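# Transfer 96-well plate from bench B1 to nest N1

## Task

Carry the 96-well plate from bench spot B1 to plate nest N1, so that it lies flat within the nest's locators and its well A1 (the cut-off corner) sits at the nest corner labelled A1, then release it and pull the grippers away.

## Robot and tools

Robot: two arms, left_arm and right_arm, each ending in a parallel two-finger gripper. Viewed from behind the arms, B1 is the right-hand bench spot and N1 the left-hand nest. The plate has one clipped corner, which is well A1. That corner must line up with the A1 mark on the nest.

Frame: every reported pose uses one shared scene frame. The origin is on the tabletop midway between the arms, +z is up, +x reaches out over the table, and left_arm is on the +y side. The arm names do not describe image sides. Base roots: left_arm at (+0.039, +0.286, +0.222) m, right_arm at (-0.050, -0.317, +0.222) m. Both bases are slightly tilted. Mounting plates and the metal frame behind the arms count as fixed obstacles.

Gripper axes: the fingers point along the gripper's +z and close along its y. end_effector_position is the spot between the pads, roughly 1 cm short of the fingertips. Printed positions can be off, more so at long reach. Arms tend to finish a centimetre or more low.

The 14-number row, used by both execute_actions and move: one flat list covering both arms. The first seven are left_arm: dx, dy, dz, rx, ry, rz, opening. The last seven are right_arm in the same order. Always send all 14, even if one arm stays still. Each value is in [-1, 1].
- dx, dy, dz, rx, ry, rz are offsets, not poses. They are expressed in that gripper's own axes. They are counted from the gripper's measured pose in the latest result that shows it. Before any such result exists, and for later calls within the same reply, they are counted from where the gripper is when the action begins.
- Scale: 1.0 equals 0.6 m of translation or 180 degrees of rotation. rx, ry, rz form a single rotation vector.
- Every row counts from that same base pose, not from the row before it.
- Zero offsets drive the arm back to the base pose; they do not make it wait.
- opening is absolute: +1 is fully open (0.094 m) and -1 is closed.

Tools:
- execute_actions {actions, pictures}. actions holds at most one item. An empty list just reports the state. {"rows": [[14 numbers], ...], "steps": n} runs up to 15 control steps of 1/30 s each; the default is 15. Each row covers one step, and the last row repeats if steps outnumber rows. {"steps": n} with no rows is a wait of up to 300 steps, counted from the previous result, so your reply time uses some of it. pictures (boolean) turns camera images on or off. A refused call sends the robot nothing.
- move {target, speed}. target is one 14-number row with the same meaning as above. Each gripper follows a straight line toward its target, and both arms finish together, taking 0.5 to 10 s. speed is in m/s, from 0.002 to 0.5, with a default of 0.25; rotation is capped at twice that value in rad/s. The opening is sent at the start. Paths do not avoid obstacles or the other arm. The result adds a move: line with the ending (done, off_target, moving, held, fault), any limits that acted (paced = the target was clipped; held = some steps were blocked, after which the arm may speed up), and each gripper's remaining distance to its target.
- wait {seconds}: 0 to 10 s with nothing new sent.
- zoom_image {camera, region}: camera is cam_high (896x504), cam_left_wrist or cam_right_wrist (616x616). region is [x0, y0, x1, y1] in pixels, at most 504x504, with the origin at the top-left.
- read_manual {section}: returns licence text only.
- finished_scene {scene}: pass the current scene's number once the plate is placed and both grippers are clear.

Motion limits: at each step the commanded pose is clipped to within 70 mm and 16 degrees of the measured pose, so reach far targets over several actions and check the result between them. Position takes priority over orientation when both cannot be met. Elbows never fully straighten. To keep an arm still, send the offset back to its desired pose in the reply's first call and zeros in later calls. Raise that aim if the arm keeps sagging.

Results: the state line reads left_arm: … | right_arm: … with position in m and quat_wxyz. A Hand target line shows where the controller is currently driving each gripper. grip_measured is the measured finger opening on the command scale; the last joint value gives it in metres. Readings may be off by about 1 mm. HELD marks steps on which a command was not sent. A pose unreachable line means the clearance check changed or blocked a command for the named arm. A too close line treats the mounting plate and its half of the frame as part of that arm. A FAULT line means an arm has stopped. MOTOR HOT appears from 75 °C; at 90 °C the arm pauses, and at 100 °C it goes limp and falls. Joint limits (rad): waist -2.618 to 3.054, shoulder 0 to 3.142, elbow 0 to 3.142, wrist pitch and wrist yaw -1.571 to 1.571, wrist roll -2.094 to 2.094.

Gripping: to hold the plate, command an opening about 0.03 below grip_measured; a smaller margin gives a lighter grip. Pads press at about 50 to 62 N, and harder briefly at first contact. Keep the grip time short, because holding a load heats the motors.

Avoid: dropping the plate from more than a few millimetres, knocking anything off the table, fast contacts, targets set far beyond a contact point (these press harder), and any collision or pressing between the two arms. Loose objects may occasionally be nudged by outside disturbances, so check the plate's position before grasping it and again before releasing.

Each tool is called after "Request:" by a JSON object that holds its "method" and its "body".

## Session

Request:
{"method": "execute_actions", "body": {"actions": []}}

Scene clock: 0.00 s of 13200.00 s.
left_arm: end_effector_position=(+0.4348, +0.0259, +0.1637) grip_measured=+1.000 end_effector_quat_wxyz=(+0.125, -0.604, +0.732, -0.290) | right_arm: end_effector_position=(+0.1450, -0.3871, +0.1001) grip_measured=+1.000 end_effector_quat_wxyz=(-0.365, -0.638, +0.673, -0.081)
Joint positions: left_arm=[-0.558  1.759  0.877  0.254 -0.276 -1.882  0.094] | right_arm=[-0.062  1.923  0.758 -0.62   0.558 -1.234  0.094]
Joint velocities: left_arm=[-0.022  0.002 -0.012  0.007 -0.022 -0.022  0.   ] | right_arm=[ 0.012  0.017 -0.007  0.037 -0.007 -0.066  0.   ]
Motor temperatures (°C, as the motors report them): left_arm=[26 26 25 25 26 25] | right_arm=[27 27 27 26 25 27]
Hand target (left_arm): +0.439, +0.024, +0.171; +0.130, -0.602, +0.729, -0.298
Hand target (right_arm): +0.145, -0.387, +0.101; +0.366, +0.639, -0.672, +0.081

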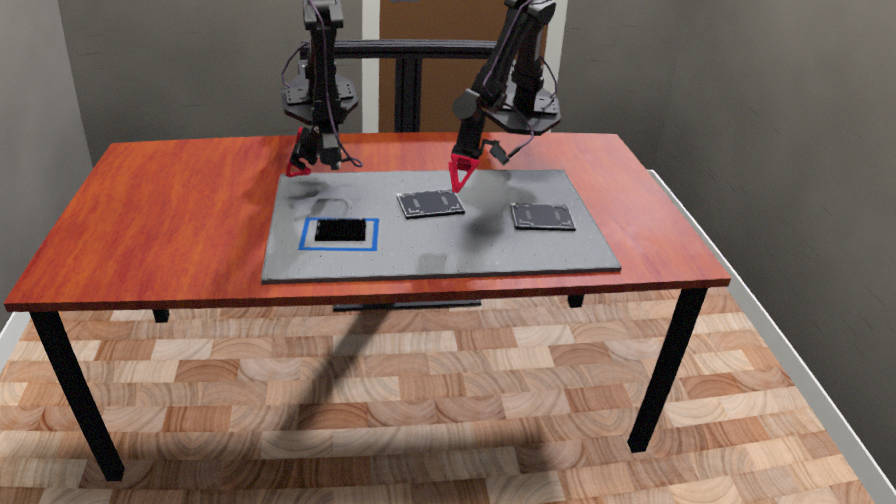

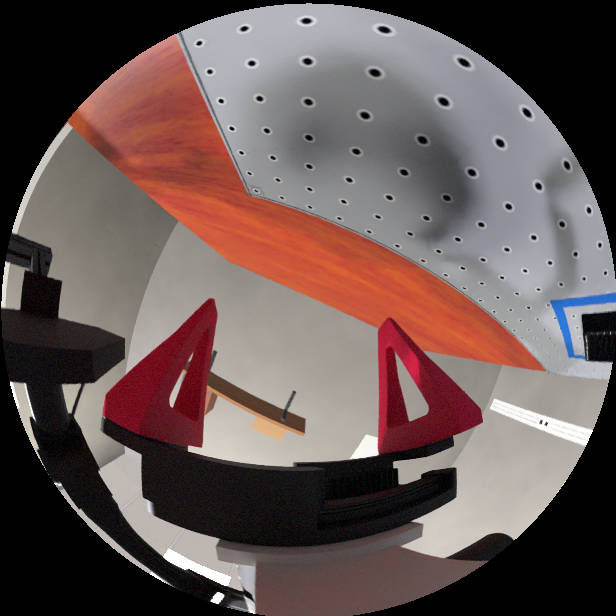

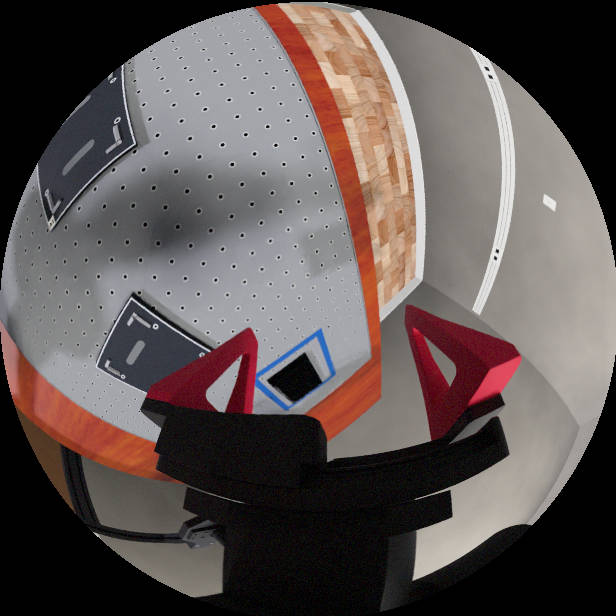

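Request:
{"method": "zoom_image", "body": {"camera": "cam_high", "region": [260, 150, 630, 290]}}

Request:
{"method": "zoom_image", "body": {"camera": "cam_high", "region": [380, 170, 600, 250]}}

Request:
{"method": "zoom_image", "body": {"camera": "cam_high", "region": [290, 190, 400, 260]}}

Region (260, 150, 630, 290) of cam_high's 896x504 image, scaled by 1.362, with more detail than that image has; it fills the top 191 rows of this view, and the rest is white.

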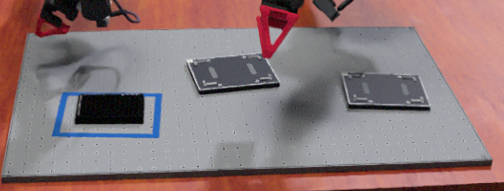

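Region (380, 170, 600, 250) of cam_high's 896x504 image, scaled by 2.291, with more detail than that image has; it fills the top 183 rows of this view, and the rest is white.

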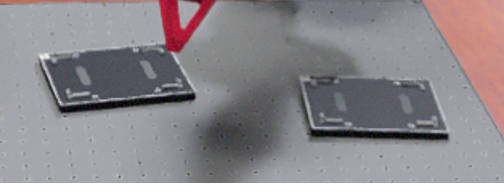

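Region (290, 190, 400, 260) of cam_high's 896x504 image, scaled by 4.582, with more detail than that image has; it fills the top 321 rows of this view, and the rest is white.

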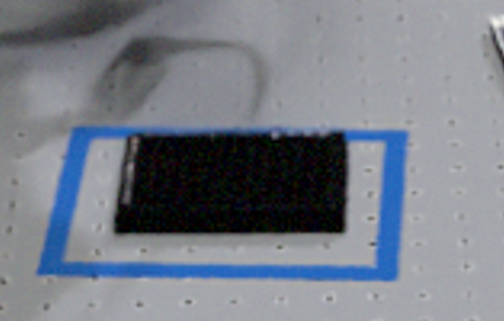

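Request:
{"method": "zoom_image", "body": {"camera": "cam_high", "region": [500, 195, 590, 240]}}

Request:
{"method": "zoom_image", "body": {"camera": "cam_high", "region": [390, 182, 480, 227]}}

Request:
{"method": "zoom_image", "body": {"camera": "cam_right_wrist", "region": [20, 50, 220, 250]}}

Request:
{"method": "zoom_image", "body": {"camera": "cam_right_wrist", "region": [80, 270, 360, 430]}}

Region (500, 195, 590, 240) of cam_high's 896x504 image, scaled by 5.600, with more detail than that image has.

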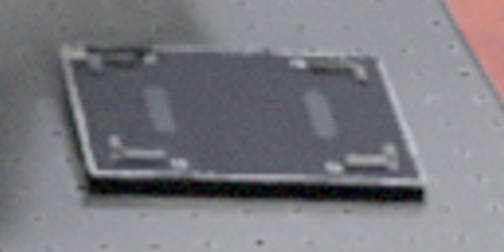

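Region (390, 182, 480, 227) of cam_high's 896x504 image, scaled by 5.600, with more detail than that image has.

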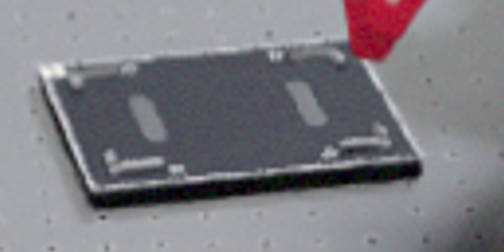

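Region (20, 50, 220, 250) of cam_right_wrist's 616x616 image, scaled by 2.520, with more detail than that image has.

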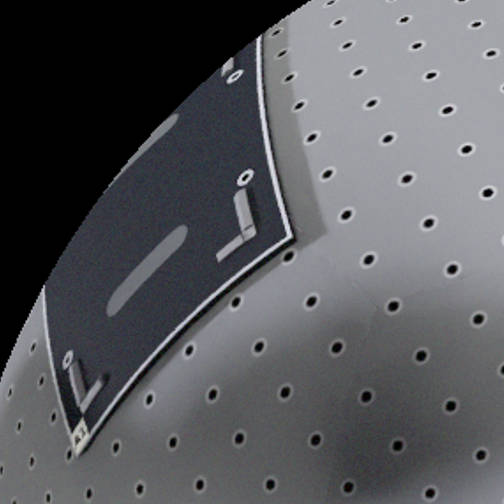

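Region (80, 270, 360, 430) of cam_right_wrist's 616x616 image, scaled by 1.800, with more detail than that image has; it fills the top 288 rows of this view, and the rest is white.

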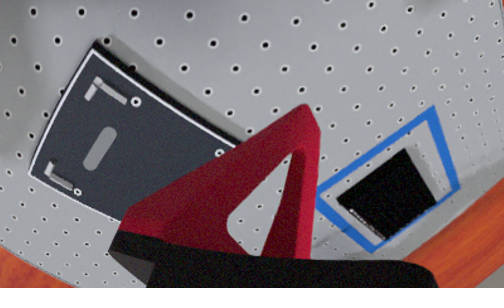

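Request:
{"method": "zoom_image", "body": {"camera": "cam_high", "region": [260, 60, 400, 200]}}

Request:
{"method": "zoom_image", "body": {"camera": "cam_high", "region": [430, 60, 570, 200]}}

Region (260, 60, 400, 200) of cam_high's 896x504 image, scaled by 3.600, with more detail than that image has.

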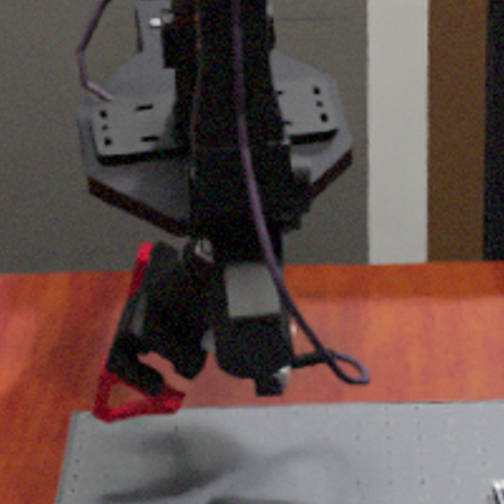

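Region (430, 60, 570, 200) of cam_high's 896x504 image, scaled by 3.600, with more detail than that image has.

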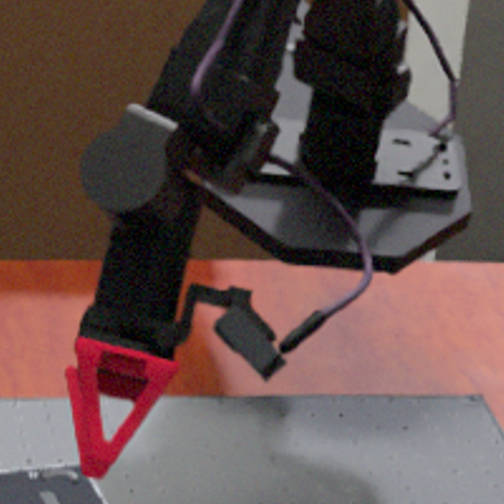

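Request:
{"method": "zoom_image", "body": {"camera": "cam_right_wrist", "region": [0, 40, 200, 260]}}

Request:
{"method": "zoom_image", "body": {"camera": "cam_right_wrist", "region": [85, 280, 225, 420]}}

Request:
{"method": "zoom_image", "body": {"camera": "cam_right_wrist", "region": [240, 310, 350, 420]}}

Region (0, 40, 200, 260) of cam_right_wrist's 616x616 image, scaled by 2.291, with more detail than that image has; it fills the left 458 columns of this view, and the rest is white.

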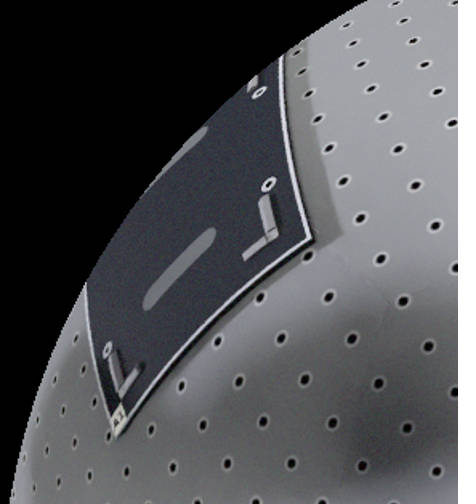

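Region (85, 280, 225, 420) of cam_right_wrist's 616x616 image, scaled by 3.600, with more detail than that image has.

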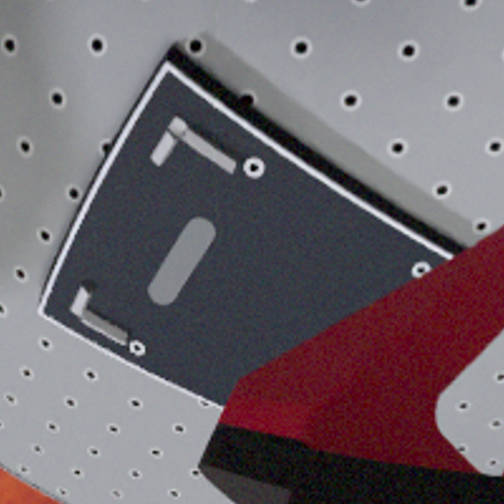

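Region (240, 310, 350, 420) of cam_right_wrist's 616x616 image, scaled by 4.582, with more detail than that image has.

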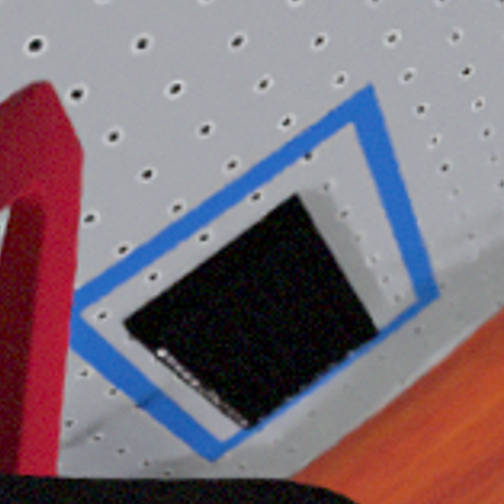

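Request:
{"method": "move", "body": {"target": [-0.3332, 0.19, -0.2819, -0.1903, -0.0757, -0.0587, 1, -0.0943, -0.2538, -0.3422, 0.1311, -0.2058, -0.0162, 1], "speed": 0.25}}

Scene clock: 122.20 s of 13200.00 s.
left_arm: end_effector_position=(+0.3002, +0.2725, +0.1942) grip_measured=+1.000 end_effector_quat_wxyz=(+0.007, +0.707, -0.707, -0.000) | right_arm: end_effector_position=(+0.3555, -0.2591, +0.1615) grip_measured=+1.000 end_effector_quat_wxyz=(-0.006, -0.702, +0.712, -0.013)
Joint positions: left_arm=[ 0.088  1.225  0.704 -0.711  0.013 -1.619  0.094] | right_arm=[-0.02   1.782  1.295 -0.732  0.047 -1.4    0.094]
Joint velocities: left_arm=[-0.002 -0.017 -0.002  0.007  0.037  0.007  0.   ] | right_arm=[ 0.002  0.002  0.017 -0.037 -0.081  0.007  0.   ]
Motor temperatures (°C, as the motors report them): left_arm=[26 34 28 28 26 25] | right_arm=[27 32 28 27 26 27]
Hand target (left_arm): +0.299, +0.275, +0.199; +0.005, +0.708, -0.707, +0.002
Hand target (right_arm): +0.359, -0.250, +0.161; -0.000, +0.709, -0.705, +0.003
Off the commanded pose (left_arm): 0.006 m, 1 deg.
Off the commanded pose (right_arm): 0.010 m, 2 deg.
After step 90, 117.00 s passed at rest.
move: done

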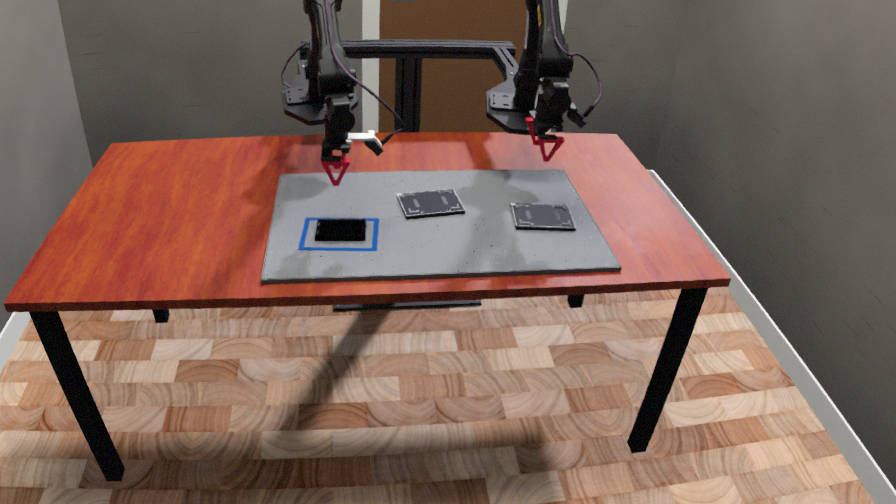

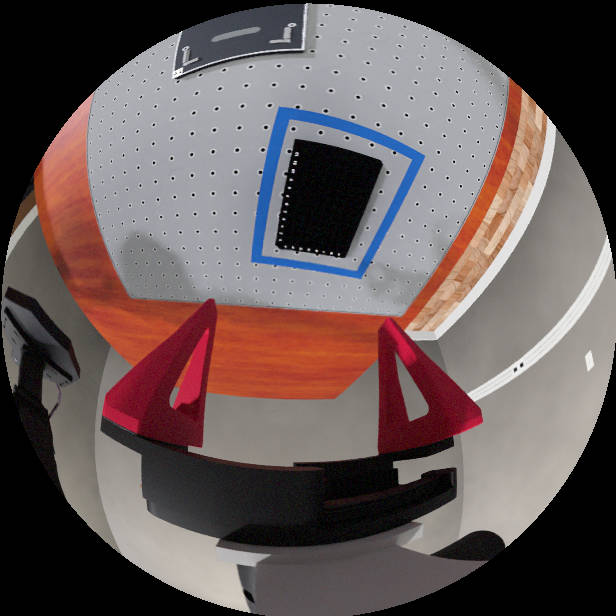

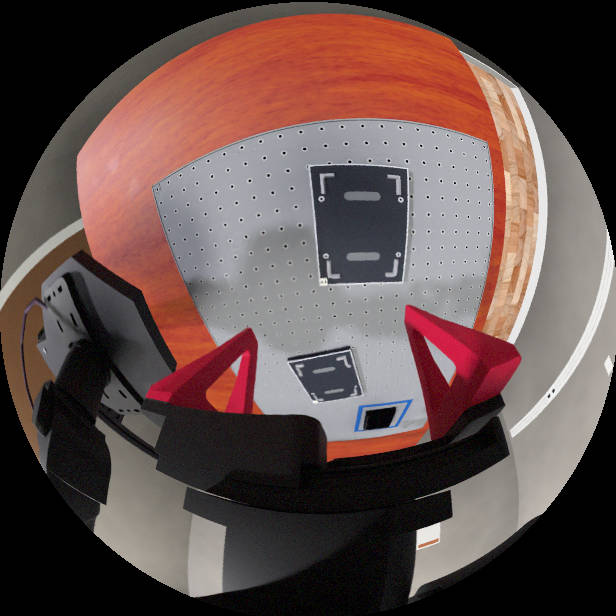

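Request:
{"method": "zoom_image", "body": {"camera": "cam_left_wrist", "region": [240, 95, 440, 295]}}

Request:
{"method": "zoom_image", "body": {"camera": "cam_right_wrist", "region": [280, 140, 440, 300]}}

Request:
{"method": "zoom_image", "body": {"camera": "cam_right_wrist", "region": [270, 330, 430, 440]}}

Region (240, 95, 440, 295) of cam_left_wrist's 616x616 image, scaled by 2.520, with more detail than that image has.

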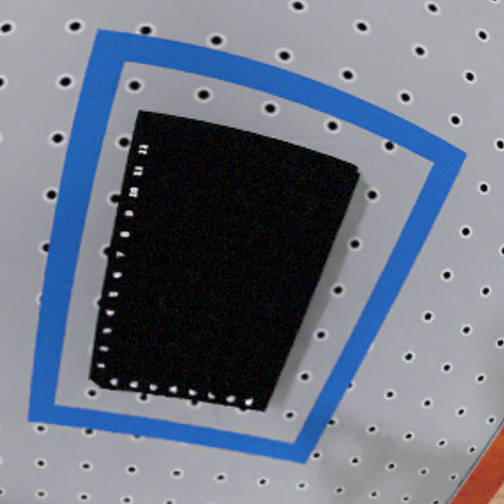

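Region (280, 140, 440, 300) of cam_right_wrist's 616x616 image, scaled by 3.150, with more detail than that image has.

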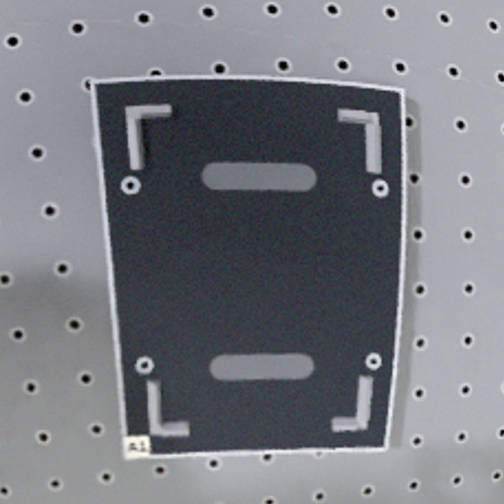

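Region (270, 330, 430, 440) of cam_right_wrist's 616x616 image, scaled by 3.150, with more detail than that image has; it fills the top 346 rows of this view, and the rest is white.

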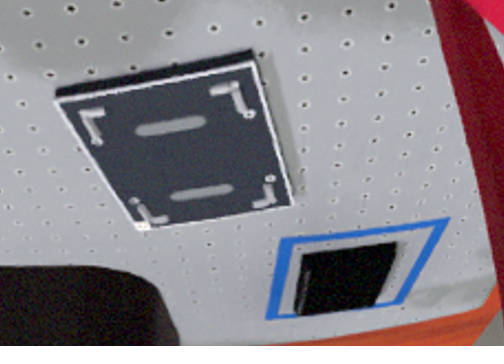

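Request:
{"method": "zoom_image", "body": {"camera": "cam_high", "region": [290, 120, 410, 260]}}

Request:
{"method": "zoom_image", "body": {"camera": "cam_high", "region": [485, 100, 605, 240]}}

Region (290, 120, 410, 260) of cam_high's 896x504 image, scaled by 3.600, with more detail than that image has; it fills the left 432 columns of this view, and the rest is white.

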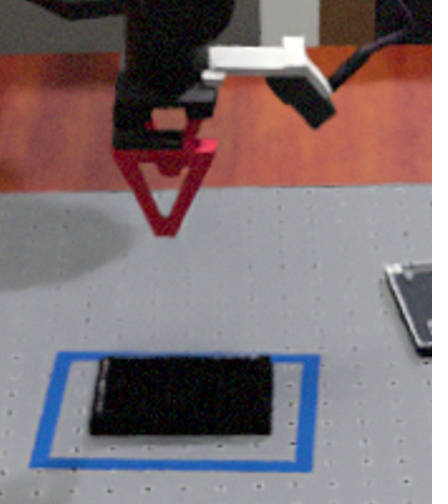

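Region (485, 100, 605, 240) of cam_high's 896x504 image, scaled by 3.600, with more detail than that image has; it fills the left 432 columns of this view, and the rest is white.

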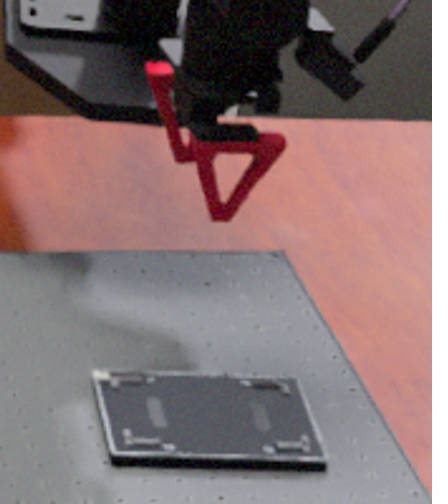

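Request:
{"method": "move", "body": {"target": [0, 0, -0.005, 0, 0, 0, 1, -0.0111, -0.0594, 0.1278, -0.0032, -0.0086, -0.0045, 1], "speed": 0.15}}

Scene clock: 243.30 s of 13200.00 s.
left_arm: end_effector_position=(+0.2998, +0.2724, +0.1942) grip_measured=+1.000 end_effector_quat_wxyz=(+0.008, +0.707, -0.707, -0.000) | right_arm: end_effector_position=(+0.3831, -0.2558, +0.0858) grip_measured=+1.000 end_effector_quat_wxyz=(-0.013, -0.706, +0.708, +0.001)
Joint positions: left_arm=[ 0.088  1.225  0.704 -0.713  0.014 -1.617  0.094] | right_arm=[-0.033  2.062  1.433 -0.615  0.029 -1.424  0.094]
Joint velocities: left_arm=[-0.017  0.007  0.012 -0.007  0.037 -0.007  0.   ] | right_arm=[ 0.012  0.002 -0.012  0.007 -0.007  0.037  0.   ]
Motor temperatures (°C, as the motors report them): left_arm=[26 33 28 26 26 25] | right_arm=[27 35 31 26 26 27]
Hand target (left_arm): +0.300, +0.273, +0.197; +0.007, +0.707, -0.707, -0.000
Hand target (right_arm): +0.393, -0.255, +0.087; -0.001, +0.707, -0.708, -0.000
Off the commanded pose (left_arm): 0.003 m, 0 deg.
Off the commanded pose (right_arm): 0.009 m, 1 deg.
After step 90, 117.00 s passed at rest.
move: done

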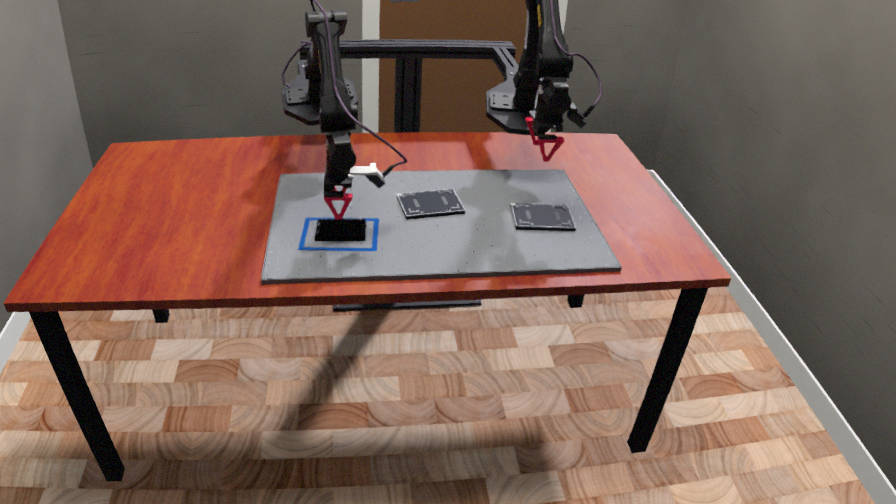

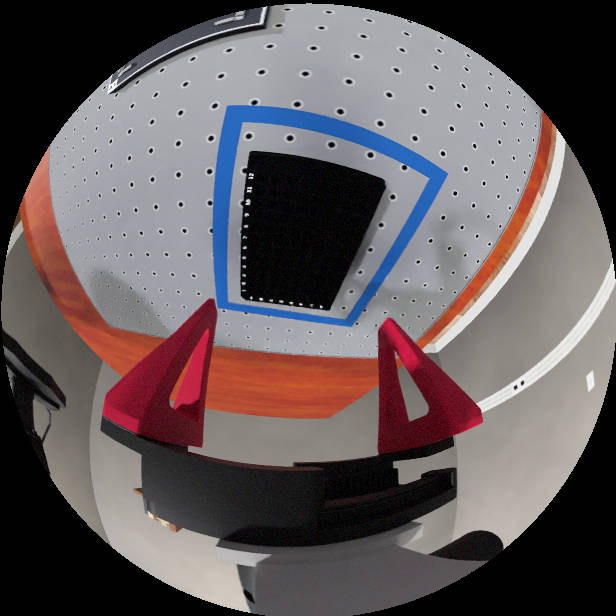

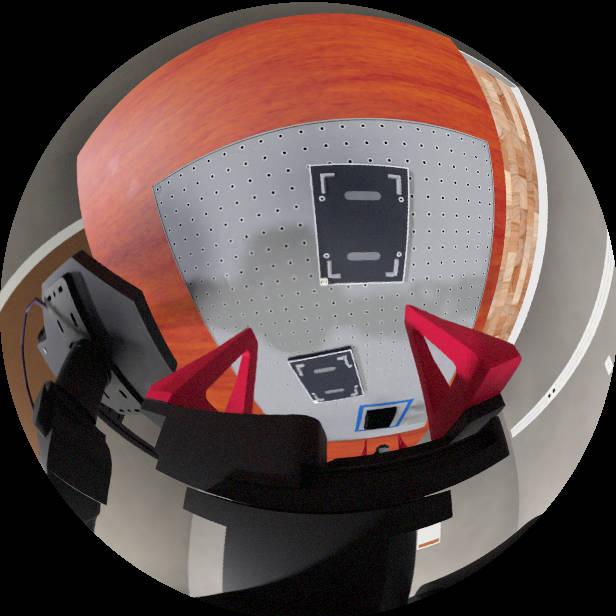

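Request:
{"method": "zoom_image", "body": {"camera": "cam_left_wrist", "region": [200, 95, 450, 345]}}

Request:
{"method": "zoom_image", "body": {"camera": "cam_high", "region": [290, 150, 410, 260]}}

Region (200, 95, 450, 345) of cam_left_wrist's 616x616 image, scaled by 2.016, with more detail than that image has.

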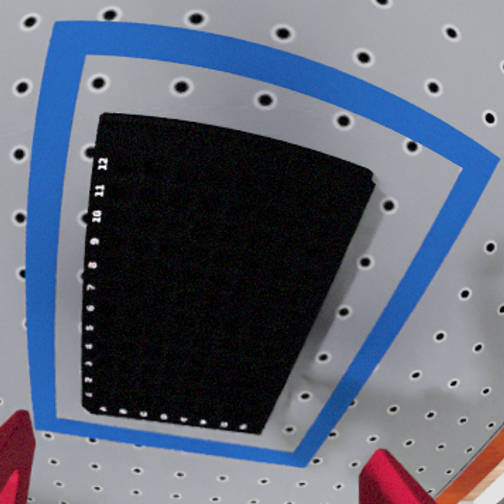

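Region (290, 150, 410, 260) of cam_high's 896x504 image, scaled by 4.200, with more detail than that image has; it fills the top 462 rows of this view, and the rest is white.

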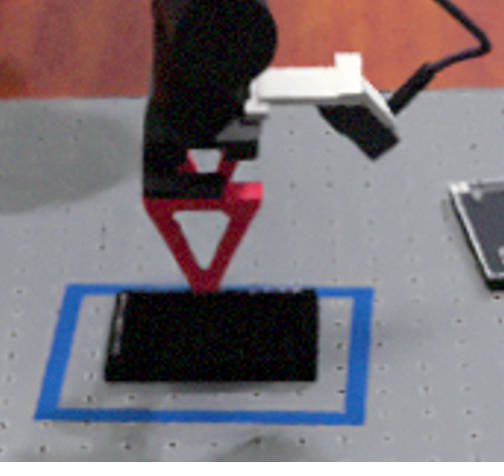

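Request:
{"method": "move", "body": {"target": [0, 0, -0.004, 0, 0, 0, 1, -0.0012, 0.0003, 0.068, 0.0061, -0.0056, 0.0213, 1], "speed": 0.1}}

Scene clock: 364.27 s of 13200.00 s.
left_arm: end_effector_position=(+0.2998, +0.2724, +0.1942) grip_measured=+1.000 end_effector_quat_wxyz=(+0.008, +0.707, -0.707, -0.000) | right_arm: end_effector_position=(+0.3945, -0.2536, +0.0537) grip_measured=+1.000 end_effector_quat_wxyz=(+0.008, -0.689, +0.725, -0.014)
Joint positions: left_arm=[ 0.088  1.225  0.704 -0.713  0.014 -1.617  0.094] | right_arm=[-0.033  2.145  1.433 -0.482  0.029 -1.375  0.094]
Joint velocities: left_arm=[ 0.012  0.002 -0.002 -0.037  0.007 -0.022  0.   ] | right_arm=[ 0.002 -0.012 -0.017  0.066  0.066 -0.095  0.   ]
Motor temperatures (°C, as the motors report them): left_arm=[26 32 29 25 26 25] | right_arm=[27 41 32 26 26 27]
Hand target (left_arm): +0.300, +0.272, +0.197; +0.008, +0.707, -0.707, -0.000
Hand target (right_arm): +0.383, -0.256, +0.045; -0.000, +0.682, -0.731, +0.000
Off the commanded pose (left_arm): 0.002 m, 0 deg.
Off the commanded pose (right_arm): 0.015 m, 2 deg.
After step 90, 117.00 s passed at rest.
move: off_target (right_arm)

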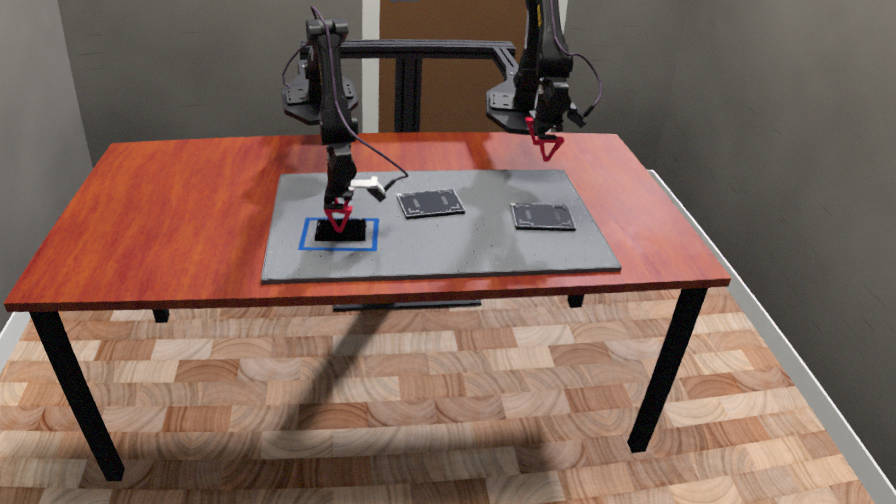

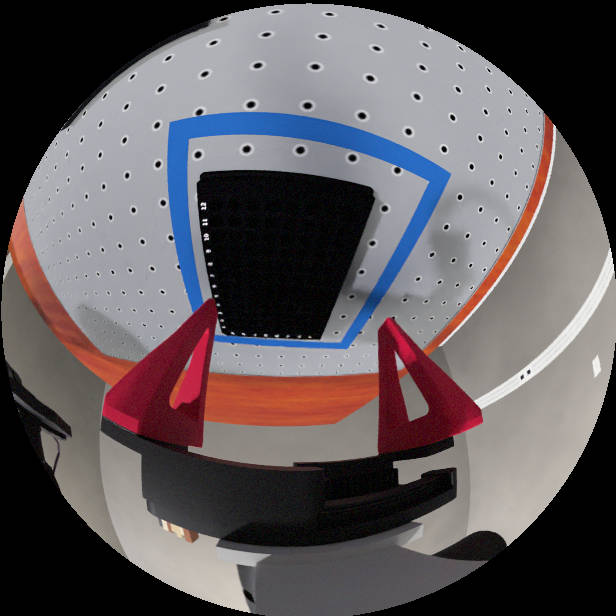

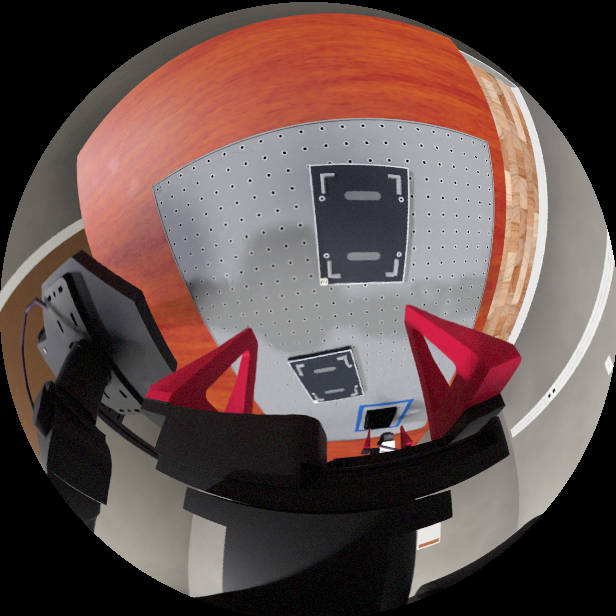

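Request:
{"method": "move", "body": {"target": [0, 0, -0.004, 0, 0, 0, 1, 0.0052, 0.0244, 0.0138, -0.010, -0.0024, 0.006, 1], "speed": 0.05}}

Scene clock: 385.73 s of 13200.00 s.
left_arm: end_effector_position=(+0.2998, +0.2724, +0.1942) grip_measured=+1.000 end_effector_quat_wxyz=(+0.008, +0.707, -0.707, -0.000) | right_arm: end_effector_position=(+0.3894, -0.2543, +0.0507) grip_measured=+1.000 end_effector_quat_wxyz=(+0.005, -0.687, +0.726, -0.012)
Joint positions: left_arm=[ 0.088  1.225  0.704 -0.713  0.014 -1.617  0.094] | right_arm=[-0.033  2.145  1.415 -0.472  0.029 -1.372  0.094]
Joint velocities: left_arm=[ 0.007  0.017 -0.007 -0.007 -0.11  -0.066  0.   ] | right_arm=[-0.012 -0.022 -0.012 -0.007  0.007  0.007  0.   ]
Motor temperatures (°C, as the motors report them): left_arm=[26 32 29 25 26 25] | right_arm=[27 42 31 26 25 27]
Hand target (left_arm): +0.300, +0.272, +0.197; +0.008, +0.707, -0.707, -0.000
Hand target (right_arm): +0.380, -0.256, +0.045; +0.000, +0.682, -0.732, -0.000
Off the commanded pose (left_arm): 0.002 m, 0 deg.
Off the commanded pose (right_arm): 0.011 m, 2 deg.
After step 90, 17.67 s passed at rest.
move: off_target (right_arm)

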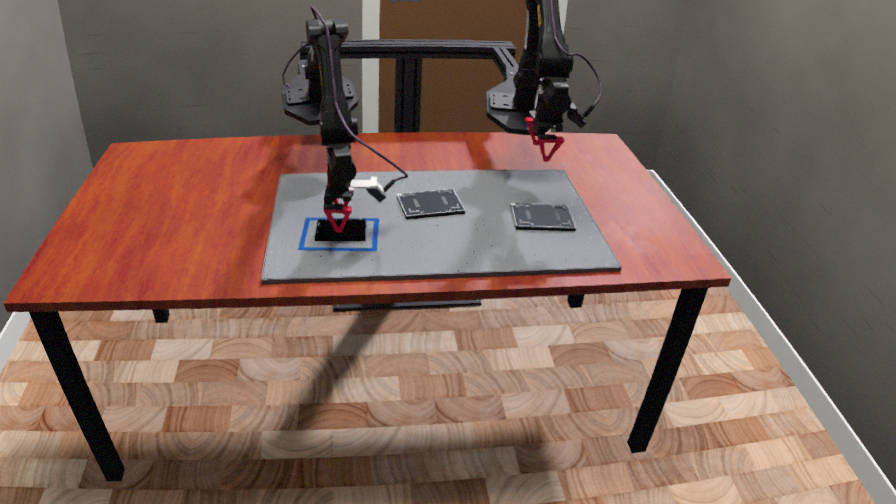

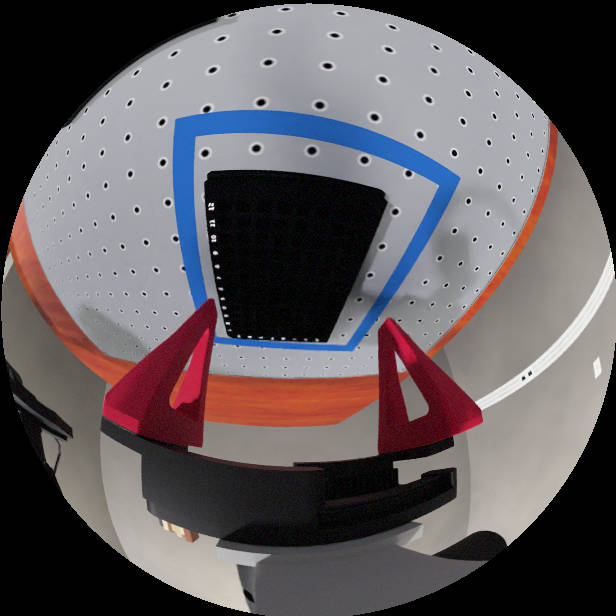

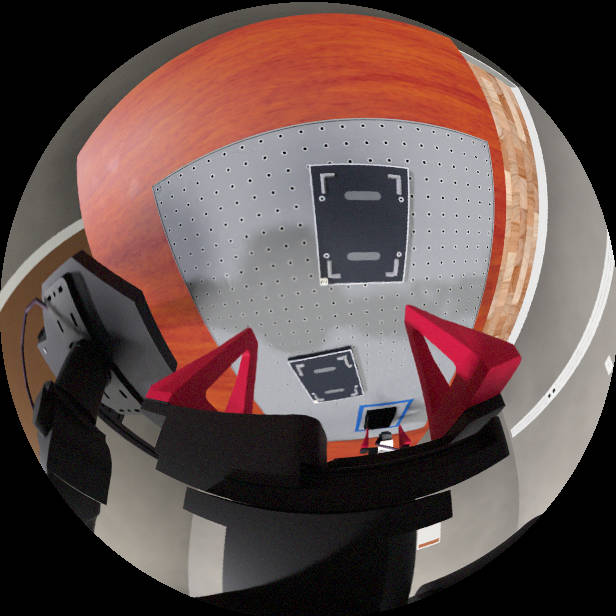

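Request:
{"method": "zoom_image", "body": {"camera": "cam_left_wrist", "region": [180, 140, 420, 380]}}

Region (180, 140, 420, 380) of cam_left_wrist's 616x616 image, scaled by 2.100, with more detail than that image has.

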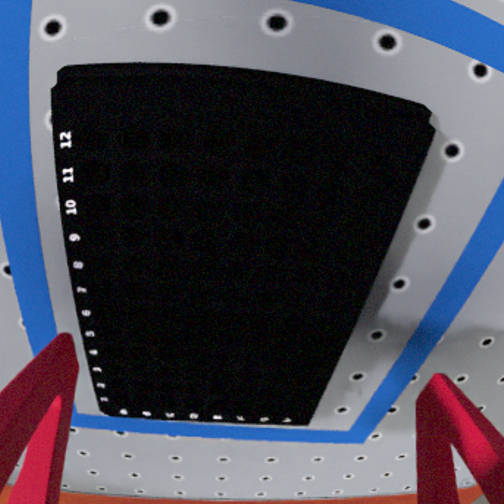

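Request:
{"method": "move", "body": {"target": [0, 0, -0.004, 0, 0, 0, 1, 0.0103, 0.0358, 0.0271, -0.012, -0.004, 0.003, 1], "speed": 0.05}}

Scene clock: 461.00 s of 13200.00 s.
left_arm: end_effector_position=(+0.2998, +0.2724, +0.1942) grip_measured=+1.000 end_effector_quat_wxyz=(+0.008, +0.707, -0.707, -0.000) | right_arm: end_effector_position=(+0.3789, -0.2546, +0.0433) grip_measured=+1.000 end_effector_quat_wxyz=(+0.003, -0.687, +0.726, -0.007)
Joint positions: left_arm=[ 0.088  1.225  0.704 -0.713  0.014 -1.617  0.094] | right_arm=[-0.033  2.145  1.371 -0.435  0.023 -1.372  0.094]
Joint velocities: left_arm=[ 0.012 -0.017 -0.017  0.007 -0.022  0.066  0.   ] | right_arm=[-0.007 -0.007 -0.002  0.051  0.007 -0.11   0.   ]
Motor temperatures (°C, as the motors report them): left_arm=[26 32 30 25 26 25] | right_arm=[27 44 30 26 25 27]
Hand target (left_arm): +0.300, +0.272, +0.197; +0.008, +0.707, -0.707, -0.000
Hand target (right_arm): +0.368, -0.259, +0.034; +0.003, +0.684, -0.730, -0.007
Off the commanded pose (left_arm): 0.002 m, 0 deg.
Off the commanded pose (right_arm): 0.015 m, 2 deg.
After step 90, 71.43 s passed at rest.
move: off_target (right_arm)

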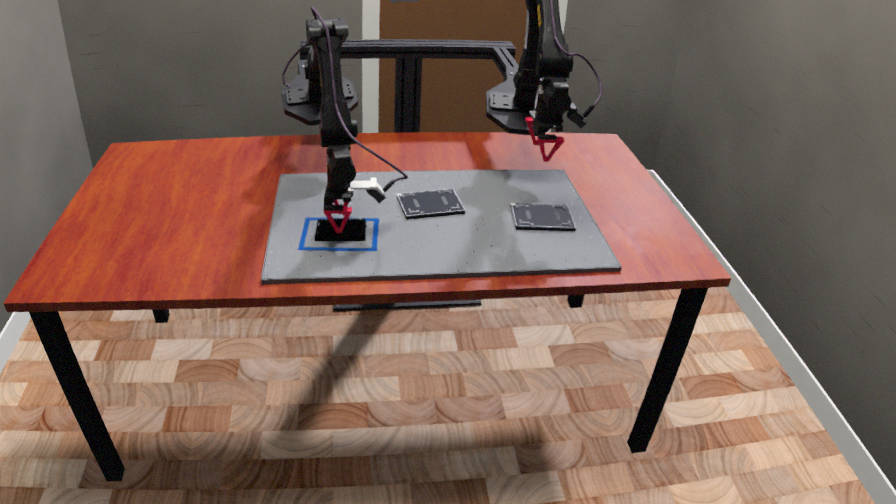

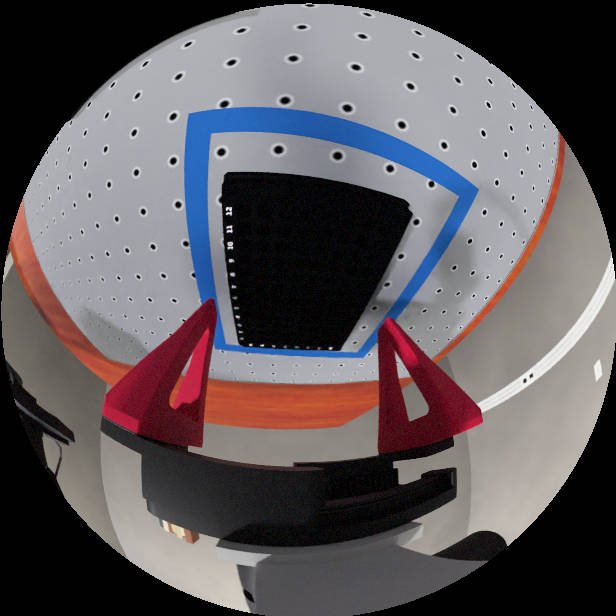

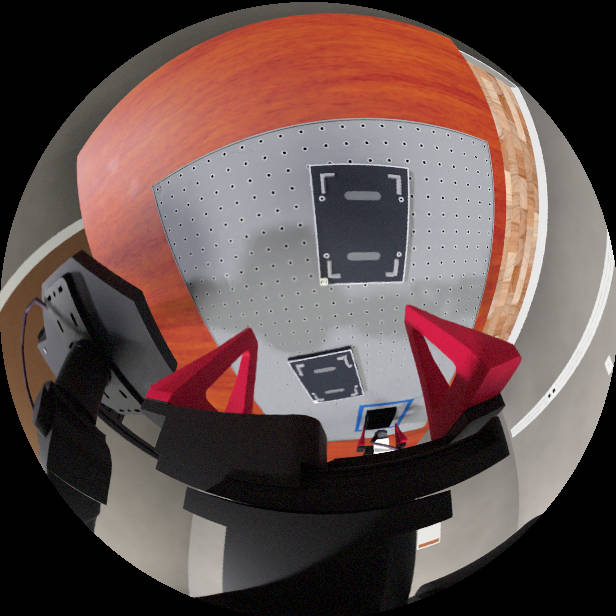

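Request:
{"method": "zoom_image", "body": {"camera": "cam_left_wrist", "region": [180, 140, 420, 380]}}

Region (180, 140, 420, 380) of cam_left_wrist's 616x616 image, scaled by 2.100, with more detail than that image has.

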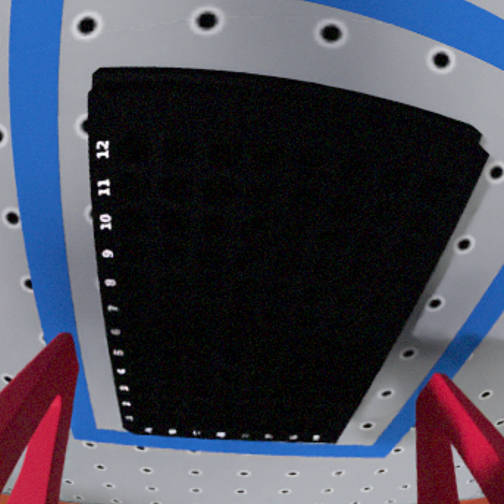

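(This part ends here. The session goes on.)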